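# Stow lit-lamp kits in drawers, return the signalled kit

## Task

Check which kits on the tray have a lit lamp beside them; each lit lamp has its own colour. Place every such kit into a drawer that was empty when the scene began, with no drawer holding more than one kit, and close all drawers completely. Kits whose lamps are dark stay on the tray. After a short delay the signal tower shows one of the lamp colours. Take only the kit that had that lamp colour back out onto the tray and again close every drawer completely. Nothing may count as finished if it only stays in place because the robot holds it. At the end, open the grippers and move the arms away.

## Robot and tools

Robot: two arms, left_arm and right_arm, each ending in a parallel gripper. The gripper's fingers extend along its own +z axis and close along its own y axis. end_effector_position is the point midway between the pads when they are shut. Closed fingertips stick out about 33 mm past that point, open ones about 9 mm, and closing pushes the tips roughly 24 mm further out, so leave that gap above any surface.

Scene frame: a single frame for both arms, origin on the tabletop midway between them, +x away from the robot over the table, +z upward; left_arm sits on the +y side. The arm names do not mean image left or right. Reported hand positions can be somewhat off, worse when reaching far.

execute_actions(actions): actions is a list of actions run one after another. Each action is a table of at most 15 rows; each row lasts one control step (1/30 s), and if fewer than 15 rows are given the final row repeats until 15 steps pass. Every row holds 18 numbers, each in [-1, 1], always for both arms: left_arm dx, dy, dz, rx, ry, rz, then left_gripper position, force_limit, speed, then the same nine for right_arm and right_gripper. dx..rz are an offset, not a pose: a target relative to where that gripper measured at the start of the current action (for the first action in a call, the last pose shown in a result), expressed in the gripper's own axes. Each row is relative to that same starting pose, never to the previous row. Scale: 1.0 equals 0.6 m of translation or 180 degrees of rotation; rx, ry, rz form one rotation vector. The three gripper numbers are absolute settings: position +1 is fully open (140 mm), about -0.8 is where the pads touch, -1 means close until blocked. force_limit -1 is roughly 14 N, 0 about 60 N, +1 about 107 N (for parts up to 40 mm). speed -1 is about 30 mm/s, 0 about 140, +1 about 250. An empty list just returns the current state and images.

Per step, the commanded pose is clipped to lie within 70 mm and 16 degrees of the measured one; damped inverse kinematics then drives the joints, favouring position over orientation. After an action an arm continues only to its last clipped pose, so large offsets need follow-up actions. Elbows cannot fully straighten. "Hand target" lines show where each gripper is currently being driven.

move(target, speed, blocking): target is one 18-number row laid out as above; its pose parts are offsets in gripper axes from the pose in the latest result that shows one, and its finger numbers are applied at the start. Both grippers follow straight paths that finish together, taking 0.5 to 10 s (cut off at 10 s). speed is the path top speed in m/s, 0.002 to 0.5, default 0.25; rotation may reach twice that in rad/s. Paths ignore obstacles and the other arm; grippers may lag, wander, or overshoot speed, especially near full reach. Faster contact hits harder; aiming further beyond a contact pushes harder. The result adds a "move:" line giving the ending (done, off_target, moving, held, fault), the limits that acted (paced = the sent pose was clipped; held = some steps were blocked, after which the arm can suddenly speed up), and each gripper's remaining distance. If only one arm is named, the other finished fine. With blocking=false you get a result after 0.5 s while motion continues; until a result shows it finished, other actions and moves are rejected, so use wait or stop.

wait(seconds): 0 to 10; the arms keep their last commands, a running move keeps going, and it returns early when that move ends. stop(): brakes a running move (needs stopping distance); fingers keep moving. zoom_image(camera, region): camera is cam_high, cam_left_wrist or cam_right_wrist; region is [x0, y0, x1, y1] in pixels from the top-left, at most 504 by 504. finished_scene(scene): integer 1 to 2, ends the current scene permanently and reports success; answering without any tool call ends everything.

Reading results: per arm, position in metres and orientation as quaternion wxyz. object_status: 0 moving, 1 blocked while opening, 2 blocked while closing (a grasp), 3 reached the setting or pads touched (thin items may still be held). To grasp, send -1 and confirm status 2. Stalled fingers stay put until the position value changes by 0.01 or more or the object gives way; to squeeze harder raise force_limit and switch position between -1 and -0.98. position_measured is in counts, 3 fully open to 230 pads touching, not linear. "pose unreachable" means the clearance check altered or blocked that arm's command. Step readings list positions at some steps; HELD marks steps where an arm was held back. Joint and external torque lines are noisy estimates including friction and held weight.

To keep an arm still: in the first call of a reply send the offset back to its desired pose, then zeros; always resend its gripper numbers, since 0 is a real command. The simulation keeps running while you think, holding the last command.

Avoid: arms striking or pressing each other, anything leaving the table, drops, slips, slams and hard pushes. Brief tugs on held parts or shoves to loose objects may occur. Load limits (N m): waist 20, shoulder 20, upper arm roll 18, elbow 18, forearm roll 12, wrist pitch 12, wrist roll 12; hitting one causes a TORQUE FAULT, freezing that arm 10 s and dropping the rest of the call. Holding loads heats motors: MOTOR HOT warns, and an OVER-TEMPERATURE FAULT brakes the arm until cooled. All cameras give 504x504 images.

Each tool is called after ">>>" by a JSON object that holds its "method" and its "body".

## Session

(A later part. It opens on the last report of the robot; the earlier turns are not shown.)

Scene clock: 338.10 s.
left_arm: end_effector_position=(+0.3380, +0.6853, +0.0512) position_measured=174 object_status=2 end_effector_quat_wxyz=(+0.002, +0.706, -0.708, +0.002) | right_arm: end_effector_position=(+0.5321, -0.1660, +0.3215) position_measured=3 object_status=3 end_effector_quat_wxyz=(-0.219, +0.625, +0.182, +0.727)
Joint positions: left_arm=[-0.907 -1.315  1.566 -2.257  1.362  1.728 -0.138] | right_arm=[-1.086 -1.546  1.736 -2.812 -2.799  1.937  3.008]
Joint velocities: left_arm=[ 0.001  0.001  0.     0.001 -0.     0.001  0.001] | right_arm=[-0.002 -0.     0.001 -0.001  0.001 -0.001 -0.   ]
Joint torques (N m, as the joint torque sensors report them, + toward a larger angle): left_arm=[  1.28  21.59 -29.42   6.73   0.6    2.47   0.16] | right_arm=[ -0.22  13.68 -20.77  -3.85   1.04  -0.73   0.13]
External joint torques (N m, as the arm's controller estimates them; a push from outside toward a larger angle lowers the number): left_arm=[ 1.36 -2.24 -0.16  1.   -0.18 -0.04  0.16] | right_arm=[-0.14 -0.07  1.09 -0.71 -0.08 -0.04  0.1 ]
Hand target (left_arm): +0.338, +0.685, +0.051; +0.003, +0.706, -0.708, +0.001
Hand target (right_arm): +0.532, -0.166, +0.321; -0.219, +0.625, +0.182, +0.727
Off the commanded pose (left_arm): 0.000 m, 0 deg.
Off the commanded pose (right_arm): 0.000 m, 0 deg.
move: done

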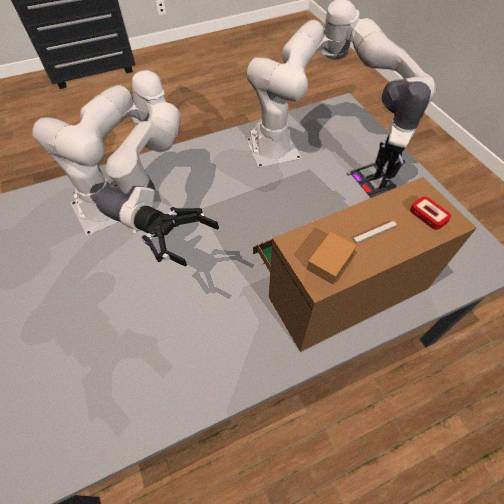

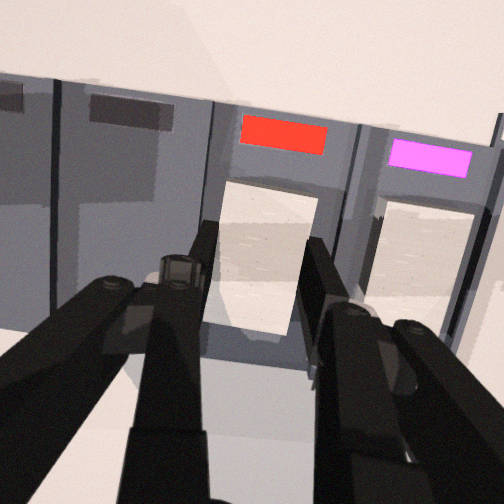

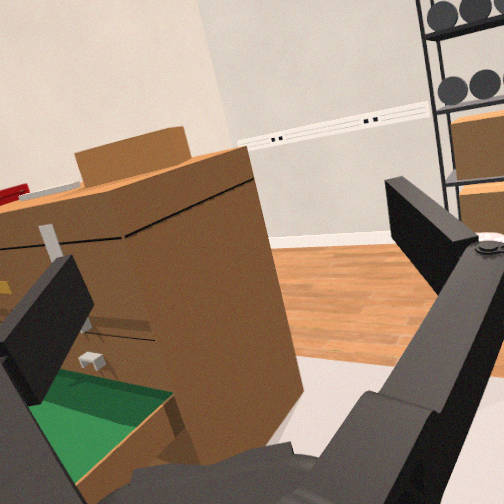

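>>> {"method": "move", "body": {"target": [0,0,-0.33,0,0,0,-1,0,-0.5,0,0,0,0,0,0,1,0,0], "speed": 0.2}}

>>> {"method": "move", "body": {"target": [0.65,-0.33,0,0,0,0.5,-1,0,-0.5,0,0,0,0,0,0,1,0,0], "speed": 0.2}}

Scene clock: 341.20 s.
left_arm: end_effector_position=(+0.3373, +0.6893, +0.2494) position_measured=174 object_status=2 end_effector_quat_wxyz=(+0.001, +0.710, -0.705, +0.003) | right_arm: end_effector_position=(+0.5321, -0.1660, +0.3215) position_measured=3 object_status=3 end_effector_quat_wxyz=(-0.219, +0.625, +0.182, +0.727)
Joint positions: left_arm=[-0.9   -1.17   1.201 -2.059  1.036  1.463 -0.065] | right_arm=[-1.086 -1.546  1.736 -2.812 -2.799  1.937  3.008]
Joint velocities: left_arm=[-0.003  0.001 -0.     0.001 -0.001 -0.013  0.011] | right_arm=[ 0.    -0.    -0.001 -0.     0.     0.     0.   ]
Joint torques (N m, as the joint torque sensors report them, + toward a larger angle): left_arm=[ -1.39  21.39 -29.91  12.01  -0.4    2.14   0.25] | right_arm=[ -0.49  13.53 -20.73  -3.91   1.03  -0.73   0.14]
External joint torques (N m, as the arm's controller estimates them; a push from outside toward a larger angle lowers the number): left_arm=[-1.32 -1.15 -2.57  0.92 -1.17 -0.38  0.25] | right_arm=[-0.51 -0.22  1.16 -0.8  -0.09 -0.03  0.11]
Hand target (left_arm): +0.337, +0.688, +0.251; +0.003, +0.707, -0.708, +0.004
Hand target (right_arm): +0.532, -0.166, +0.321; -0.219, +0.625, +0.182, +0.727
Off the commanded pose (left_arm): 0.003 m, 1 deg.
Off the commanded pose (right_arm): 0.000 m, 0 deg.
move: done

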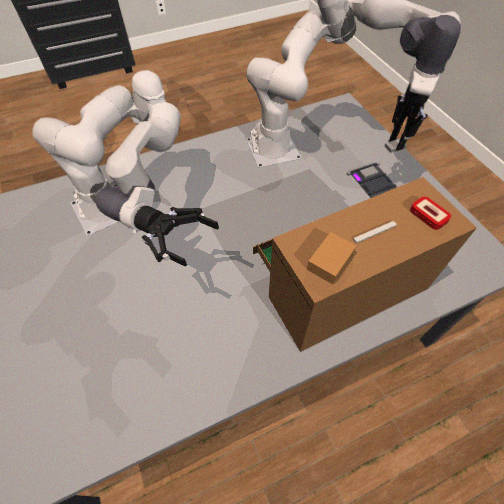

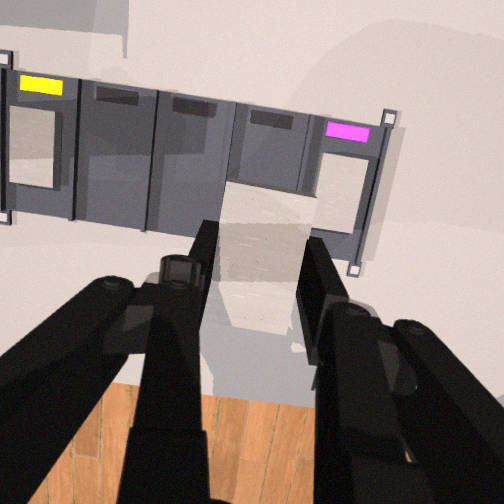

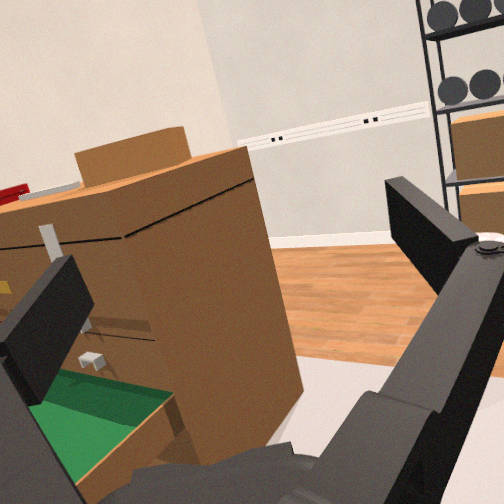

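Scene clock: 345.90 s.
left_arm: end_effector_position=(+0.5361, +0.2936, +0.2660) position_measured=174 object_status=2 end_effector_quat_wxyz=(+0.011, -0.011, +1.000, -0.011) | right_arm: end_effector_position=(+0.5321, -0.1660, +0.3215) position_measured=3 object_status=3 end_effector_quat_wxyz=(-0.219, +0.625, +0.182, +0.727)
Joint positions: left_arm=[-1.961 -1.201  1.275 -1.745  1.147  1.397  0.751] | right_arm=[-1.086 -1.546  1.736 -2.812 -2.799  1.937  3.008]
Joint velocities: left_arm=[ 0.     0.001  0.004 -0.    -0.     0.     0.032] | right_arm=[ 0.     0.     0.     0.    -0.     0.    -0.001]
Joint torques (N m, as the joint torque sensors report them, + toward a larger angle): left_arm=[ -0.92  28.29 -30.44   9.79   1.35   2.24   0.43] | right_arm=[ -0.39  13.21 -20.88  -3.91   1.04  -0.76   0.12]
External joint torques (N m, as the arm's controller estimates them; a push from outside toward a larger angle lowers the number): left_arm=[-0.91 -2.76 -1.65  1.59  0.57 -0.28  0.43] | right_arm=[-0.45 -0.54  0.96 -0.89 -0.08 -0.05  0.1 ]
Hand target (left_arm): +0.537, +0.294, +0.266; +0.012, -0.005, +1.000, -0.010
Hand target (right_arm): +0.532, -0.166, +0.321; -0.219, +0.625, +0.182, +0.727
Off the commanded pose (left_arm): 0.015 m, 2 deg.
Off the commanded pose (right_arm): 0.000 m, 0 deg.
move: off_target (left_arm)

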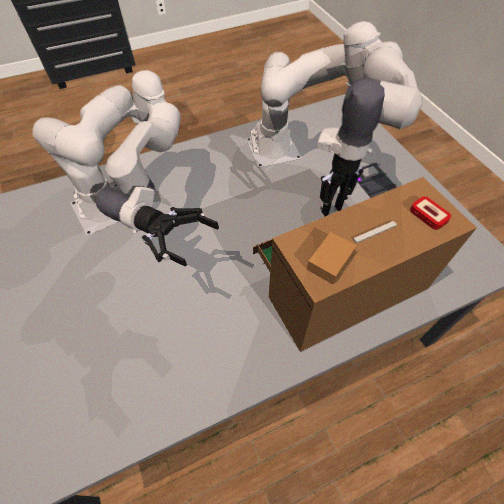

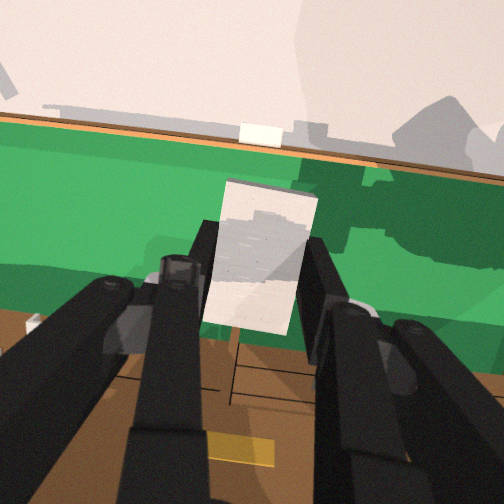

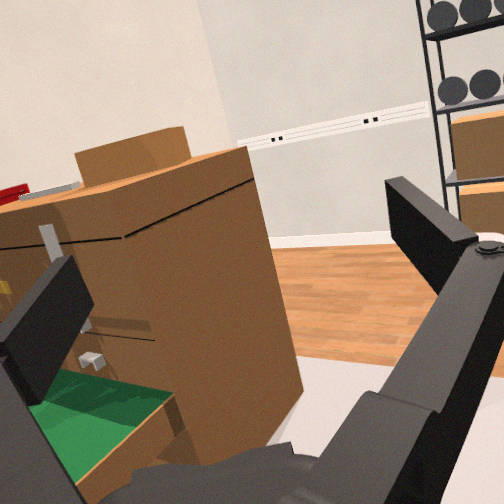

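>>> {"method": "move", "body": {"target": [-0.015,0,0.11,-0.007,0.007,0.007,-1,0,-0.5,0,0,0,0,0,0,1,0,0], "speed": 0.08}}

>>> {"method": "move", "body": {"target": [-0.012,0,0.05,0,0,0,-1,0,-0.5,0,0,0,0,0,0,1,0,0], "speed": 0.03}}

Scene clock: 349.40 s.
left_arm: end_effector_position=(+0.5452, +0.2938, +0.2004) position_measured=174 object_status=2 end_effector_quat_wxyz=(-0.002, -0.002, +1.000, +0.001) | right_arm: end_effector_position=(+0.5321, -0.1660, +0.3215) position_measured=3 object_status=3 end_effector_quat_wxyz=(-0.219, +0.625, +0.182, +0.727)
Joint positions: left_arm=[-1.987 -1.249  1.38  -1.776  1.213  1.455  0.76 ] | right_arm=[-1.086 -1.546  1.736 -2.812 -2.799  1.937  3.008]
Joint velocities: left_arm=[ 0.002 -0.     0.001 -0.     0.005  0.011  0.   ] | right_arm=[-0.     0.     0.001 -0.    -0.002 -0.    -0.001]
Joint torques (N m, as the joint torque sensors report them, + toward a larger angle): left_arm=[ -1.72  29.17 -31.59   6.59   1.64   2.93   0.18] | right_arm=[ -0.57  13.72 -20.82  -3.89   1.07  -0.75   0.13]
External joint torques (N m, as the arm's controller estimates them; a push from outside toward a larger angle lowers the number): left_arm=[-1.96 -3.2  -1.66 -0.95  0.85  0.5   0.18] | right_arm=[-0.56 -0.05  1.03 -0.81 -0.05 -0.05  0.1 ]
Hand target (left_arm): +0.547, +0.292, +0.200; +0.001, +0.001, +1.000, +0.000
Hand target (right_arm): +0.532, -0.166, +0.321; -0.219, +0.625, +0.182, +0.727
Off the commanded pose (left_arm): 0.002 m, 0 deg.
Off the commanded pose (right_arm): 0.000 m, 0 deg.
move: done

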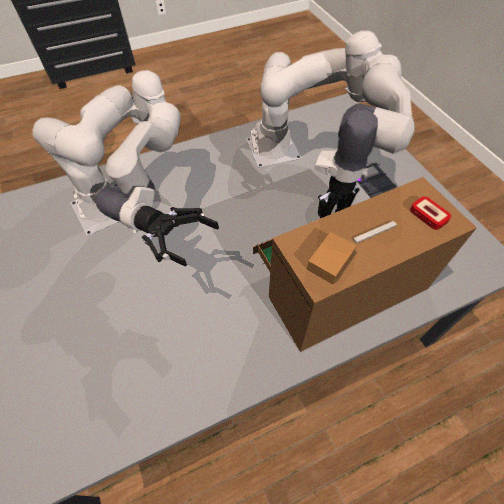

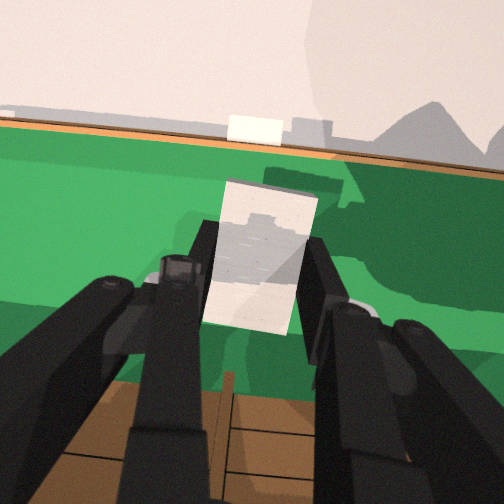

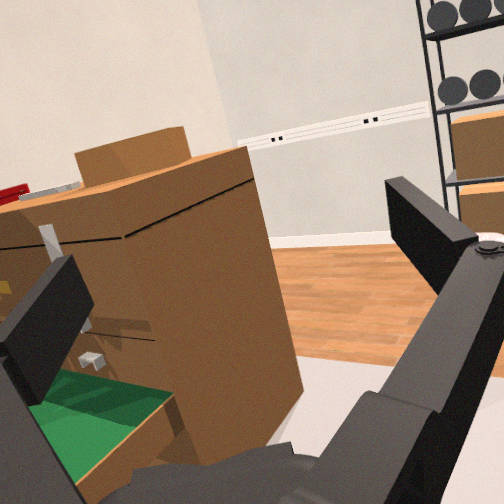

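Scene clock: 350.70 s.
left_arm: end_effector_position=(+0.5511, +0.2958, +0.1709) position_measured=174 object_status=2 end_effector_quat_wxyz=(-0.005, -0.004, +1.000, +0.001) | right_arm: end_effector_position=(+0.5321, -0.1660, +0.3215) position_measured=3 object_status=3 end_effector_quat_wxyz=(-0.219, +0.625, +0.182, +0.727)
Joint positions: left_arm=[-1.993 -1.274  1.427 -1.785  1.245  1.491  0.76 ] | right_arm=[-1.086 -1.546  1.736 -2.812 -2.799  1.937  3.008]
Joint velocities: left_arm=[-0.002 -0.     0.    -0.001  0.004  0.012 -0.001] | right_arm=[-0.     0.001 -0.     0.002 -0.002  0.     0.002]
Joint torques (N m, as the joint torque sensors report them, + toward a larger angle): left_arm=[ -0.94  29.72 -31.65   5.38   1.66   2.7    0.23] | right_arm=[ -0.42  13.52 -20.61  -3.85   1.02  -0.73   0.1 ]
External joint torques (N m, as the arm's controller estimates them; a push from outside toward a larger angle lowers the number): left_arm=[-0.76 -3.32 -1.26 -1.44  0.9   0.27  0.23] | right_arm=[-0.44 -0.28  1.27 -0.83 -0.1  -0.02  0.08]
Hand target (left_arm): +0.552, +0.294, +0.170; -0.002, -0.002, +1.000, +0.001
Hand target (right_arm): +0.532, -0.166, +0.321; -0.219, +0.625, +0.182, +0.727
Off the commanded pose (left_arm): 0.002 m, 0 deg.
Off the commanded pose (right_arm): 0.000 m, 0 deg.
move: done

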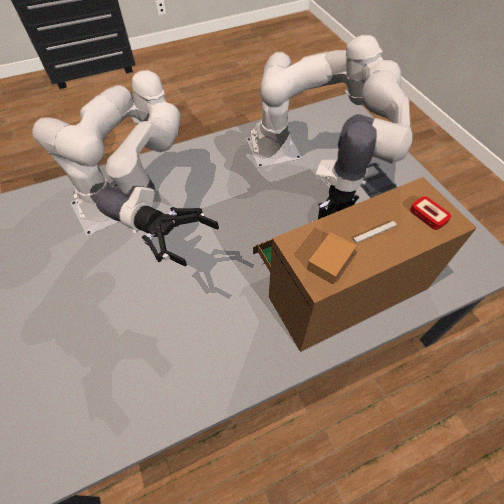

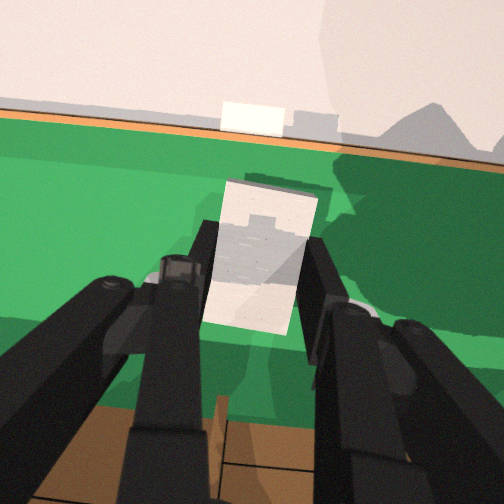

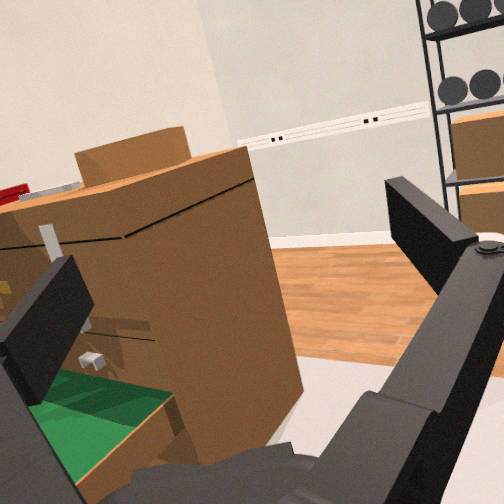

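>>> {"method": "move", "body": {"target": [-0.008,0,0.018,0,0,0,-1,0,-0.5,0,0,0,0,0,0,1,0,0], "speed": 0.02}}

Scene clock: 352.53 s.
left_arm: end_effector_position=(+0.5531, +0.2965, +0.1600) position_measured=174 object_status=2 end_effector_quat_wxyz=(-0.007, -0.005, +1.000, +0.002) | right_arm: end_effector_position=(+0.5321, -0.1660, +0.3215) position_measured=3 object_status=3 end_effector_quat_wxyz=(-0.219, +0.625, +0.182, +0.727)
Joint positions: left_arm=[-1.999 -1.281  1.447 -1.781  1.253  1.502  0.76 ] | right_arm=[-1.086 -1.546  1.736 -2.812 -2.799  1.937  3.008]
Joint velocities: left_arm=[0.001 0.002 0.    0.001 0.004 0.007 0.001] | right_arm=[ 0.001 -0.     0.    -0.001  0.    -0.001 -0.   ]
Joint torques (N m, as the joint torque sensors report them, + toward a larger angle): left_arm=[ -0.94  30.43 -32.34   9.16   1.65   2.84   0.24] | right_arm=[ -0.41  13.58 -20.94  -4.19   0.98  -0.72   0.16]
External joint torques (N m, as the arm's controller estimates them; a push from outside toward a larger angle lowers the number): left_arm=[-0.89 -3.16 -1.58  2.38  0.88  0.41  0.23] | right_arm=[-0.52 -0.19  0.89 -1.19 -0.13 -0.01  0.14]
Hand target (left_arm): +0.556, +0.296, +0.160; -0.005, -0.004, +1.000, +0.001
Hand target (right_arm): +0.532, -0.166, +0.321; -0.219, +0.625, +0.182, +0.727
Off the commanded pose (left_arm): 0.003 m, 0 deg.
Off the commanded pose (right_arm): 0.000 m, 0 deg.
move: done

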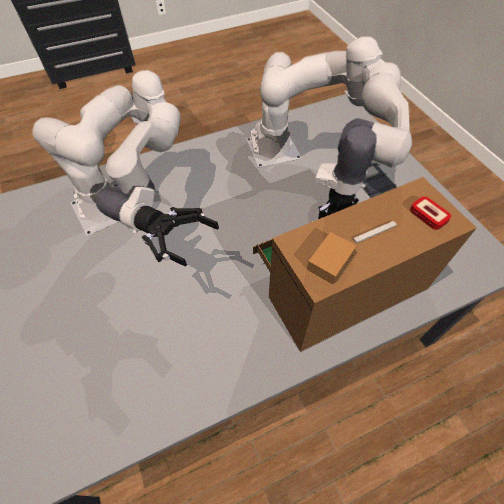

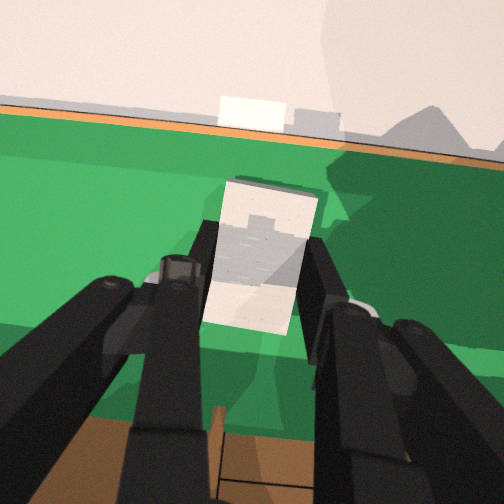

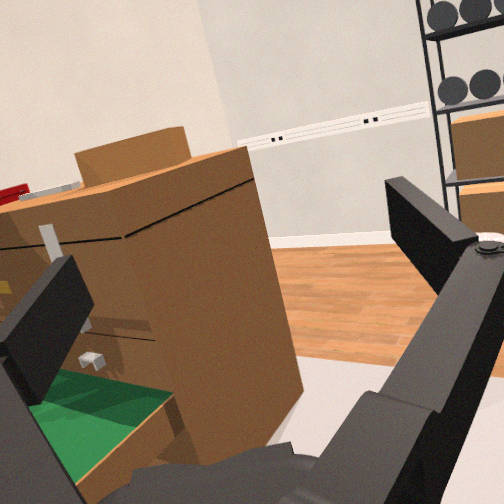

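>>> {"method": "move", "body": {"target": [0,0,0.012,0,0,0,-1,0,-0.5,0,0,0,0,0,0,1,0,0], "speed": 0.02}}

Scene clock: 354.43 s.
left_arm: end_effector_position=(+0.5518, +0.2958, +0.1535) position_measured=174 object_status=2 end_effector_quat_wxyz=(-0.010, -0.004, +1.000, +0.002) | right_arm: end_effector_position=(+0.5321, -0.1660, +0.3215) position_measured=3 object_status=3 end_effector_quat_wxyz=(-0.219, +0.625, +0.182, +0.727)
Joint positions: left_arm=[-1.999 -1.285  1.457 -1.787  1.256  1.509  0.761] | right_arm=[-1.086 -1.546  1.736 -2.812 -2.799  1.937  3.008]
Joint velocities: left_arm=[-0.    -0.     0.002 -0.     0.001  0.008 -0.002] | right_arm=[-0.    -0.     0.     0.001 -0.001 -0.    -0.001]
Joint torques (N m, as the joint torque sensors report them, + toward a larger angle): left_arm=[  1.28  30.   -31.16   4.65   1.6    2.78  -0.05] | right_arm=[ -0.48  13.43 -20.89  -4.18   1.04  -0.74   0.16]
External joint torques (N m, as the arm's controller estimates them; a push from outside toward a larger angle lowers the number): left_arm=[ 1.21 -3.42 -0.53 -2.12  0.84  0.36 -0.05] | right_arm=[-0.47 -0.34  0.94 -1.15 -0.07 -0.03  0.13]
Hand target (left_arm): +0.553, +0.296, +0.153; -0.007, -0.005, +1.000, +0.002
Hand target (right_arm): +0.532, -0.166, +0.321; -0.219, +0.625, +0.182, +0.727
Off the commanded pose (left_arm): 0.002 m, 0 deg.
Off the commanded pose (right_arm): 0.000 m, 0 deg.
move: done

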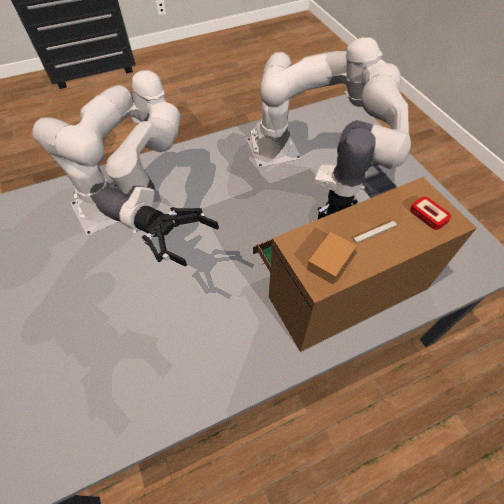

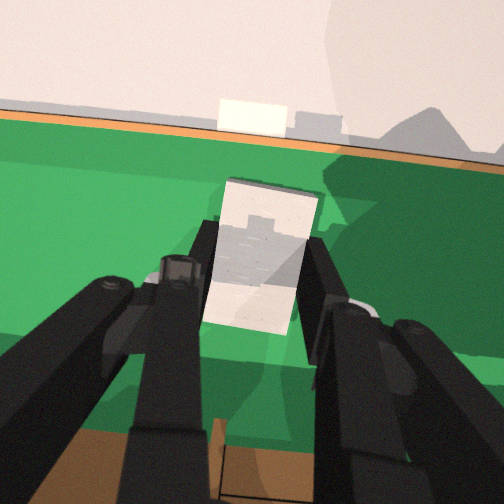

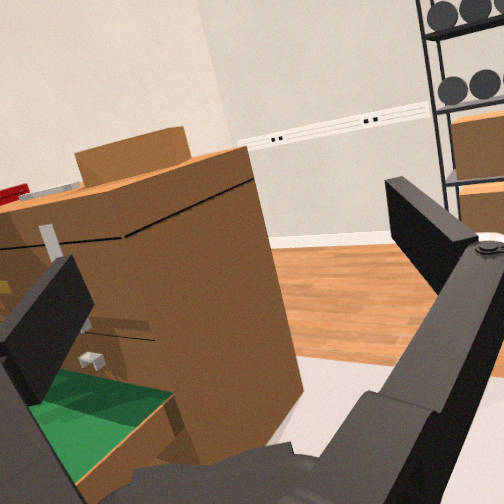

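>>> {"method": "move", "body": {"target": [0,0,0.014,0,0,0,-1,0,-0.5,0,0,0,0,0,0,1,0,0], "speed": 0.02}}

Scene clock: 356.53 s.
left_arm: end_effector_position=(+0.5525, +0.2945, +0.1516) position_measured=174 object_status=2 end_effector_quat_wxyz=(-0.007, -0.002, +1.000, +0.001) | right_arm: end_effector_position=(+0.5321, -0.1660, +0.3215) position_measured=3 object_status=3 end_effector_quat_wxyz=(-0.219, +0.625, +0.182, +0.727)
Joint positions: left_arm=[-1.998 -1.287  1.46  -1.792  1.26   1.516  0.761] | right_arm=[-1.086 -1.546  1.736 -2.812 -2.799  1.937  3.008]
Joint velocities: left_arm=[ 0.001 -0.001  0.001 -0.001 -0.001  0.007  0.001] | right_arm=[ 0.001  0.001  0.001  0.002 -0.001  0.    -0.001]
Joint torques (N m, as the joint torque sensors report them, + toward a larger angle): left_arm=[  1.47  27.61 -26.89   4.06   1.87   2.91  -0.07] | right_arm=[ -0.33  13.66 -20.82  -3.74   0.99  -0.77   0.13]
External joint torques (N m, as the arm's controller estimates them; a push from outside toward a larger angle lowers the number): left_arm=[ 1.37 -5.66  3.69 -2.71  1.1   0.5  -0.08] | right_arm=[-0.32 -0.13  0.99 -0.72 -0.12 -0.06  0.1 ]
Hand target (left_arm): +0.552, +0.296, +0.145; -0.010, -0.004, +1.000, +0.002
Hand target (right_arm): +0.532, -0.166, +0.321; -0.219, +0.625, +0.182, +0.727
Off the commanded pose (left_arm): 0.007 m, 0 deg.
Off the commanded pose (right_arm): 0.000 m, 0 deg.
move: off_target (left_arm)

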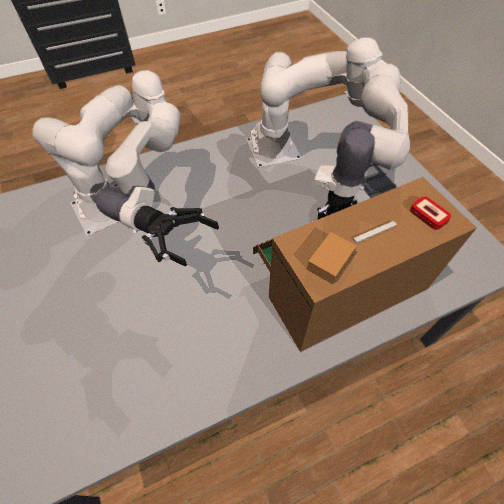

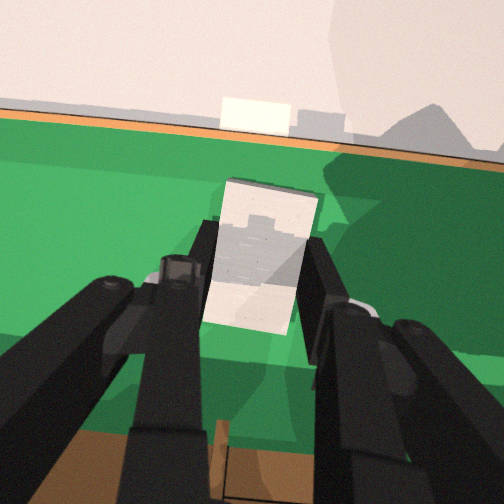

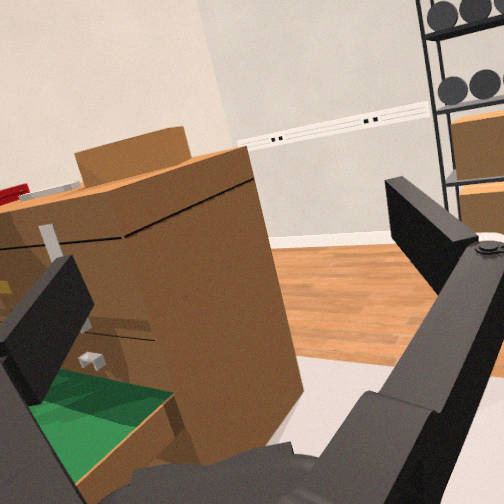

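>>> {"method": "move", "body": {"target": [0,0,-0.003,0,0,0,-0.2,0,0,0,0,0,0,0,0,1,0,0]}}

>>> {"method": "move", "body": {"target": [0,0,-0.1,0,0,0,-0.2,0,0,0,0,0,0,0,0,1,0,0], "speed": 0.1}}

>>> {"method": "move", "body": {"target": [0.2,0,0,0,-0.25,0,-0.2,0,0,0,0,0,0,0,0,1,0,0]}}

>>> {"method": "move", "body": {"target": [0.08,-0.003,0.08,0,0,0,-0.2,0,0,0,0,0,0,0,0,1,0,0], "speed": 0.1}}

Scene clock: 360.37 s.
left_arm: end_effector_position=(+0.5527, +0.2943, +0.1520) position_measured=154 object_status=3 end_effector_quat_wxyz=(-0.007, -0.002, +1.000, +0.001) | right_arm: end_effector_position=(+0.5321, -0.1660, +0.3215) position_measured=3 object_status=3 end_effector_quat_wxyz=(-0.219, +0.625, +0.182, +0.727)
Joint positions: left_arm=[-1.998 -1.287  1.459 -1.792  1.26   1.517  0.761] | right_arm=[-1.086 -1.546  1.736 -2.812 -2.799  1.937  3.008]
Joint velocities: left_arm=[-0.001  0.002 -0.001  0.001  0.001 -0.001  0.001] | right_arm=[ 0.001 -0.    -0.    -0.     0.    -0.     0.   ]
Joint torques (N m, as the joint torque sensors report them, + toward a larger angle): left_arm=[ -0.09  32.27 -33.14   8.08  -0.01   1.84   0.19] | right_arm=[ -0.51  13.58 -20.52  -4.     1.04  -0.73   0.1 ]
External joint torques (N m, as the arm's controller estimates them; a push from outside toward a larger angle lowers the number): left_arm=[ 0.03 -1.14 -2.38  1.41 -0.78 -0.6   0.19] | right_arm=[-0.54 -0.22  1.33 -0.98 -0.08 -0.02  0.07]
Hand target (left_arm): +0.553, +0.294, +0.153; -0.007, -0.002, +1.000, +0.001
Hand target (right_arm): +0.532, -0.166, +0.321; -0.219, +0.625, +0.182, +0.727
Off the commanded pose (left_arm): 0.001 m, 0 deg.
Off the commanded pose (right_arm): 0.000 m, 0 deg.
move: done

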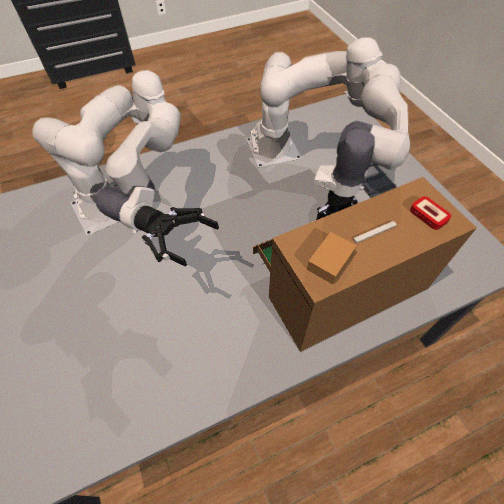

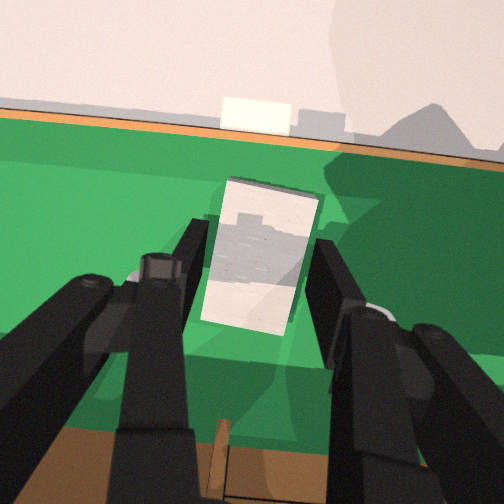

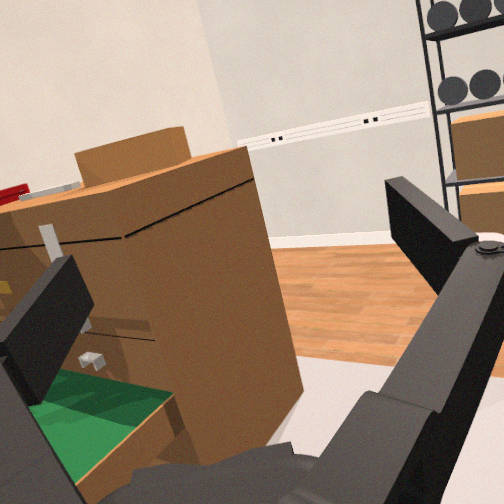

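Scene clock: 361.43 s.
left_arm: end_effector_position=(+0.5549, +0.2954, +0.2116) position_measured=154 object_status=3 end_effector_quat_wxyz=(-0.005, -0.006, +1.000, +0.001) | right_arm: end_effector_position=(+0.5321, -0.1660, +0.3215) position_measured=3 object_status=3 end_effector_quat_wxyz=(-0.219, +0.625, +0.182, +0.727)
Joint positions: left_arm=[-2.017 -1.227  1.386 -1.715  1.195  1.44   0.779] | right_arm=[-1.086 -1.546  1.736 -2.812 -2.799  1.937  3.008]
Joint velocities: left_arm=[-0.001 -0.     0.     0.001 -0.    -0.013  0.008] | right_arm=[ 0.  0. -0.  0. -0. -0.  0.]
Joint torques (N m, as the joint torque sensors report them, + toward a larger angle): left_arm=[ -1.61  31.58 -31.87   8.77  -0.53   1.94   0.32] | right_arm=[ -0.52  13.52 -20.79  -3.98   1.03  -0.75   0.15]
External joint torques (N m, as the arm's controller estimates them; a push from outside toward a larger angle lowers the number): left_arm=[-1.43 -1.88 -2.21  1.21 -1.28 -0.51  0.32] | right_arm=[-0.57 -0.27  1.06 -0.96 -0.08 -0.04  0.13]
Hand target (left_arm): +0.553, +0.294, +0.212; -0.007, -0.002, +1.000, +0.000
Hand target (right_arm): +0.532, -0.166, +0.321; -0.219, +0.625, +0.182, +0.727
Off the commanded pose (left_arm): 0.002 m, 0 deg.
Off the commanded pose (right_arm): 0.000 m, 0 deg.
move: done

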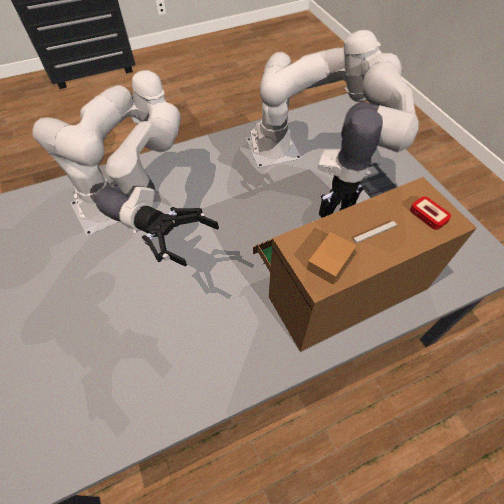

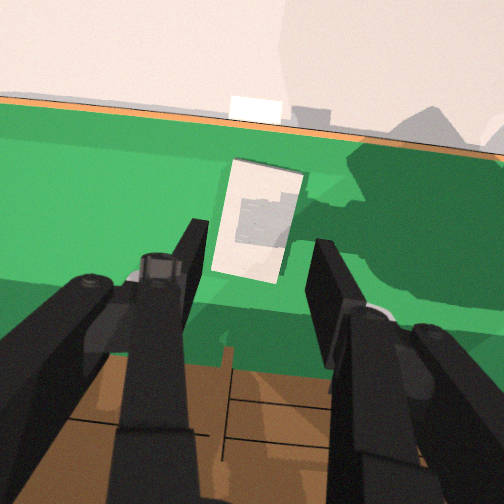

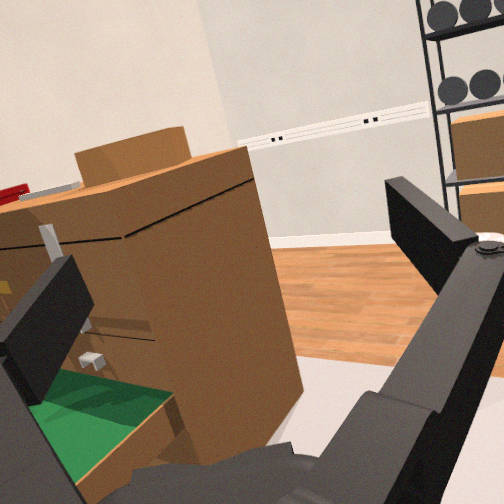

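Scene clock: 363.73 s.
left_arm: end_effector_position=(+0.4377, +0.3003, +0.2129) position_measured=154 object_status=3 end_effector_quat_wxyz=(+0.378, -0.003, +0.926, +0.005) | right_arm: end_effector_position=(+0.5321, -0.1660, +0.3215) position_measured=3 object_status=3 end_effector_quat_wxyz=(-0.219, +0.625, +0.182, +0.727)
Joint positions: left_arm=[-1.231 -1.513  1.222 -2.883  1.939  1.844  0.35 ] | right_arm=[-1.086 -1.546  1.736 -2.812 -2.799  1.937  3.008]
Joint velocities: left_arm=[-0.     0.     0.001 -0.001  0.009  0.    -0.031] | right_arm=[-0.001  0.001  0.     0.001 -0.     0.001  0.   ]
Joint torques (N m, as the joint torque sensors report them, + toward a larger angle): left_arm=[  1.3    9.69 -19.34   6.12   2.54   2.33  -0.13] | right_arm=[ -0.51  13.53 -20.81  -4.16   1.02  -0.75   0.15]
External joint torques (N m, as the arm's controller estimates them; a push from outside toward a larger angle lowers the number): left_arm=[ 1.29 -2.93  0.66 -2.03  0.86  0.   -0.11] | right_arm=[-0.55 -0.24  1.02 -1.18 -0.09 -0.03  0.12]
Hand target (left_arm): +0.438, +0.300, +0.213; +0.379, -0.009, +0.925, +0.003
Hand target (right_arm): +0.532, -0.166, +0.321; -0.219, +0.625, +0.182, +0.727
Off the commanded pose (left_arm): 0.007 m, 0 deg.
Off the commanded pose (right_arm): 0.000 m, 0 deg.
move: off_target (left_arm)

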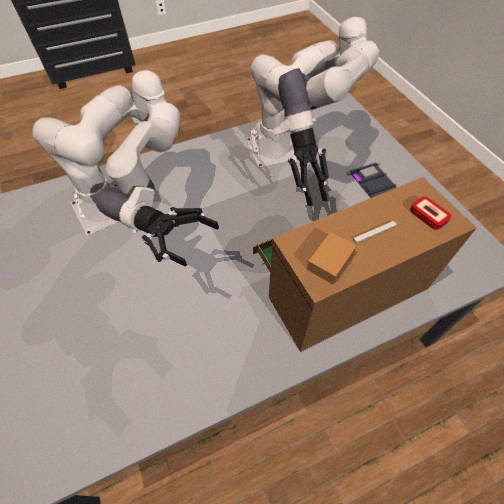

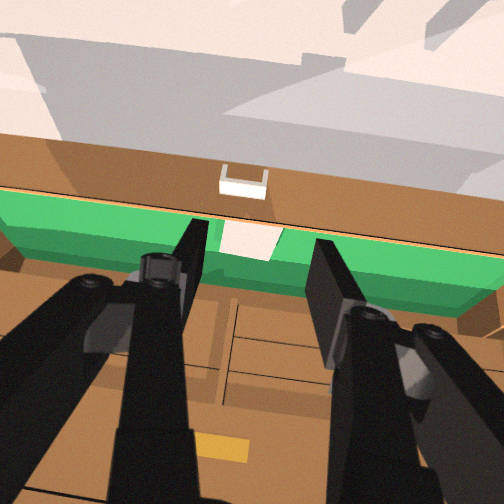

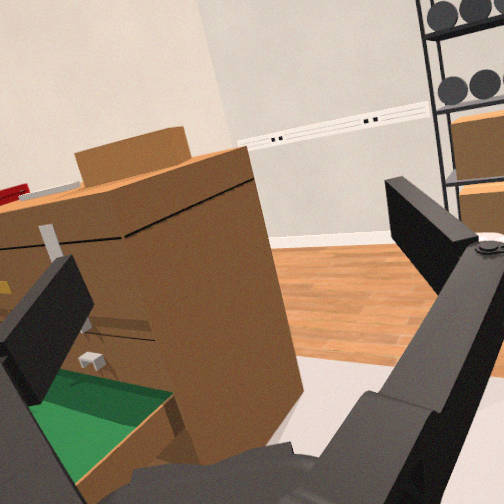

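Scene clock: 364.83 s.
left_arm: end_effector_position=(+0.4365, +0.3012, +0.1428) position_measured=154 object_status=3 end_effector_quat_wxyz=(+0.375, -0.000, +0.927, +0.010) | right_arm: end_effector_position=(+0.5321, -0.1660, +0.3215) position_measured=3 object_status=3 end_effector_quat_wxyz=(-0.219, +0.625, +0.182, +0.727)
Joint positions: left_arm=[-1.222 -1.5    1.471 -2.915  2.193  1.889  0.299] | right_arm=[-1.086 -1.546  1.736 -2.812 -2.799  1.937  3.008]
Joint velocities: left_arm=[ 0.    -0.009  0.007 -0.003  0.025 -0.    -0.018] | right_arm=[ 0.001 -0.001 -0.     0.    -0.     0.002 -0.001]
Joint torques (N m, as the joint torque sensors report them, + toward a larger angle): left_arm=[  0.69   9.61 -19.54   2.42   2.63   2.59  -0.18] | right_arm=[ -0.23  13.31 -20.58  -3.91   1.01  -0.75   0.15]
External joint torques (N m, as the arm's controller estimates them; a push from outside toward a larger angle lowers the number): left_arm=[ 0.76 -2.83  0.71 -0.56  1.04  0.34 -0.16] | right_arm=[-0.23 -0.43  1.26 -0.85 -0.11 -0.05  0.13]
Hand target (left_arm): +0.436, +0.299, +0.144; +0.378, -0.002, +0.926, +0.007
Hand target (right_arm): +0.532, -0.166, +0.321; -0.219, +0.625, +0.182, +0.727
Off the commanded pose (left_arm): 0.003 m, 1 deg.
Off the commanded pose (right_arm): 0.000 m, 0 deg.
move: done

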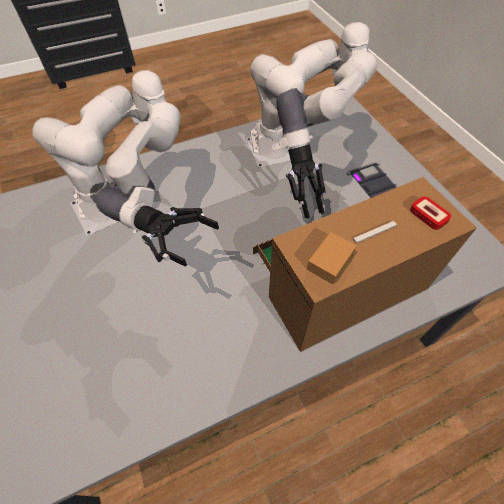

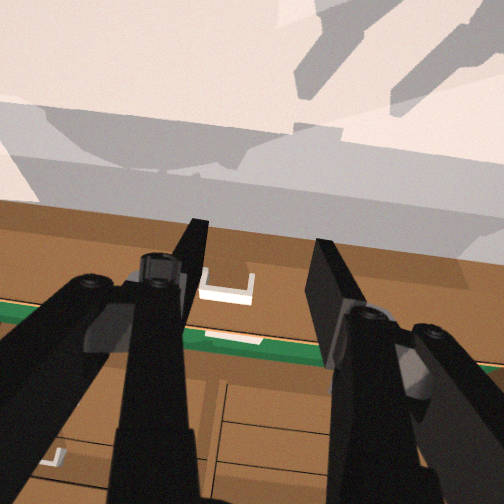

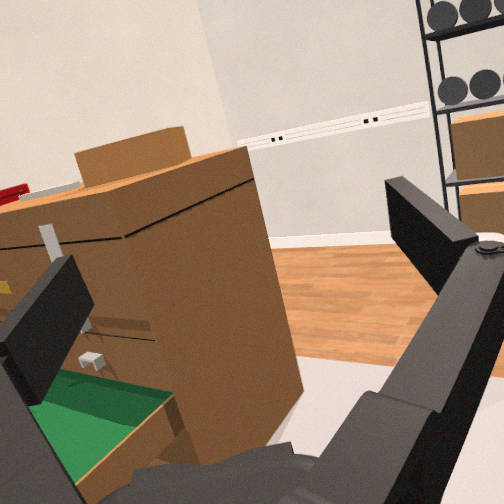

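>>> {"method": "move", "body": {"target": [-0.01,-0.021,0.01,0,-0.004,0,-0.2,0,0,0,0,0,0,0,0,1,0,0], "speed": 0.05}}

>>> {"method": "move", "body": {"target": [-0.187,0.004,0.187,0,0,0,-0.2,0,0,0,0,0,0,0,0,1,0,0], "speed": 0.08}}

Scene clock: 366.87 s.
left_arm: end_effector_position=(+0.4436, +0.2860, +0.1436) position_measured=154 object_status=3 end_effector_quat_wxyz=(+0.381, +0.005, +0.924, +0.008) | right_arm: end_effector_position=(+0.5321, -0.1660, +0.3215) position_measured=3 object_status=3 end_effector_quat_wxyz=(-0.219, +0.625, +0.182, +0.727)
Joint positions: left_arm=[-1.288 -1.497  1.476 -2.894  2.215  1.871  0.269] | right_arm=[-1.086 -1.546  1.736 -2.812 -2.799  1.937  3.008]
Joint velocities: left_arm=[-0.006 -0.001  0.002  0.004  0.008 -0.015 -0.022] | right_arm=[ 0.    -0.001 -0.001 -0.001 -0.     0.     0.   ]
Joint torques (N m, as the joint torque sensors report them, + toward a larger angle): left_arm=[ -0.89  12.35 -20.77   3.89   2.58   1.77  -0.05] | right_arm=[ -0.5   13.31 -20.82  -3.86   1.    -0.73   0.14]
External joint torques (N m, as the arm's controller estimates them; a push from outside toward a larger angle lowers the number): left_arm=[-0.87 -0.29 -0.05  0.94  0.95 -0.41 -0.03] | right_arm=[-0.43 -0.41  1.08 -0.7  -0.12 -0.04  0.12]
Hand target (left_arm): +0.445, +0.288, +0.143; +0.382, -0.000, +0.924, +0.009
Hand target (right_arm): +0.532, -0.166, +0.321; -0.219, +0.625, +0.182, +0.727
Off the commanded pose (left_arm): 0.003 m, 1 deg.
Off the commanded pose (right_arm): 0.000 m, 0 deg.
move: done

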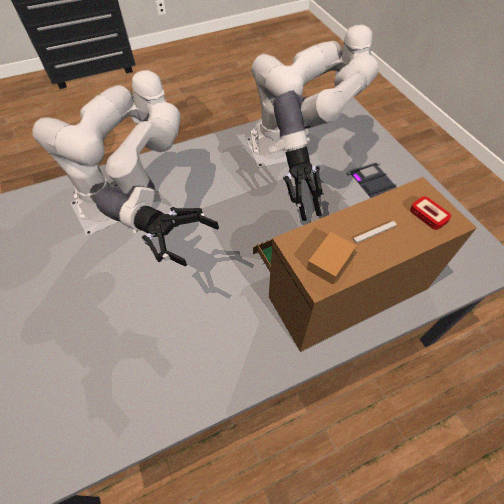

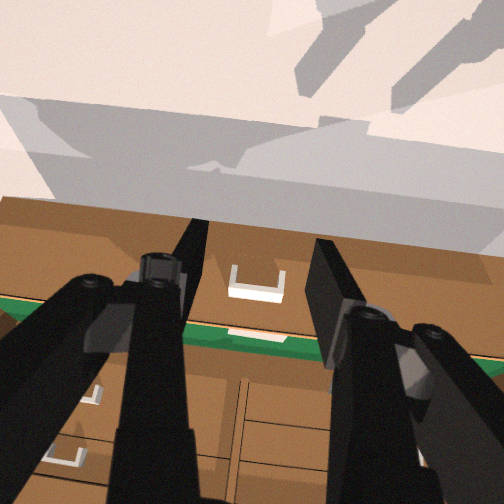

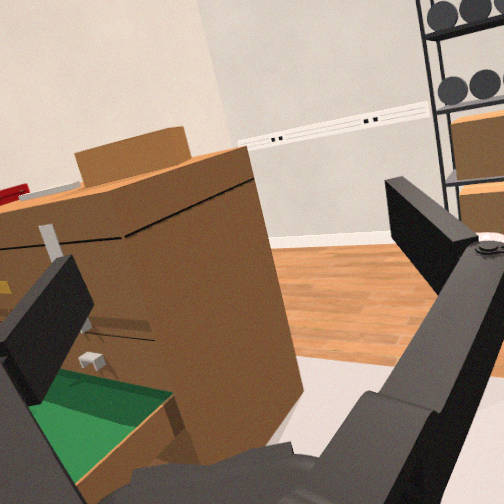

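Scene clock: 369.20 s.
left_arm: end_effector_position=(+0.6005, +0.2871, +0.1417) position_measured=154 object_status=3 end_effector_quat_wxyz=(+0.380, -0.003, +0.925, +0.008) | right_arm: end_effector_position=(+0.5321, -0.1660, +0.3215) position_measured=3 object_status=3 end_effector_quat_wxyz=(-0.219, +0.625, +0.182, +0.727)
Joint positions: left_arm=[-1.653 -1.499  1.549 -2.41   2.232  1.938  0.355] | right_arm=[-1.086 -1.546  1.736 -2.812 -2.799  1.937  3.008]
Joint velocities: left_arm=[-0.002 -0.     0.003  0.004 -0.     0.007  0.02 ] | right_arm=[ 0.     0.001  0.001 -0.    -0.001 -0.    -0.   ]
Joint torques (N m, as the joint torque sensors report them, + toward a larger angle): left_arm=[ -2.69  18.59 -30.03   3.07   2.14   3.64   0.33] | right_arm=[ -0.59  13.5  -21.14  -4.01   1.02  -0.74   0.13]
External joint torques (N m, as the arm's controller estimates them; a push from outside toward a larger angle lowers the number): left_arm=[-2.69 -2.61 -0.72  1.23  0.65  1.3   0.35] | right_arm=[-0.57 -0.27  0.67 -0.92 -0.09 -0.04  0.1 ]
Hand target (left_arm): +0.602, +0.283, +0.143; +0.382, +0.005, +0.924, +0.007
Hand target (right_arm): +0.532, -0.166, +0.321; -0.219, +0.625, +0.182, +0.727
Off the commanded pose (left_arm): 0.002 m, 1 deg.
Off the commanded pose (right_arm): 0.000 m, 0 deg.
move: done

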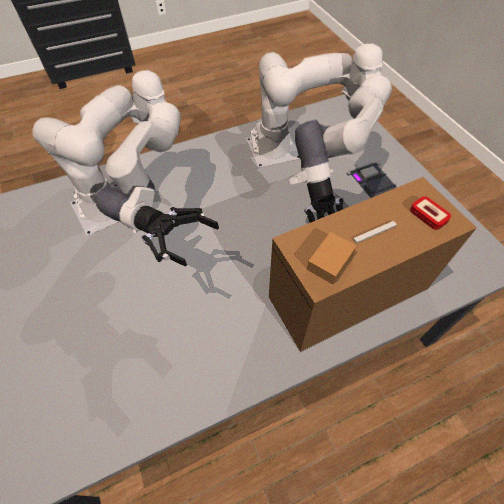

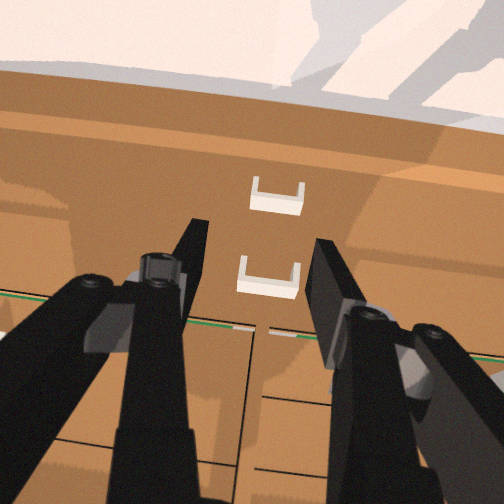

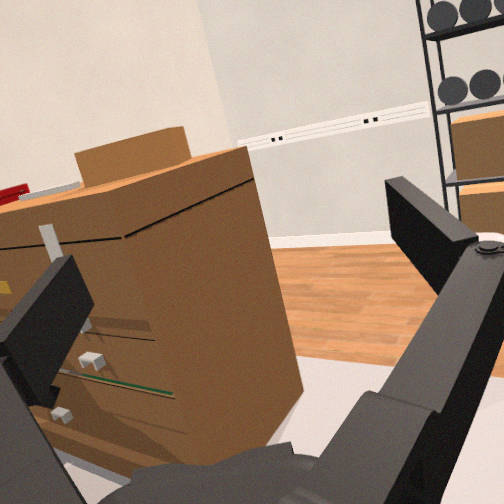

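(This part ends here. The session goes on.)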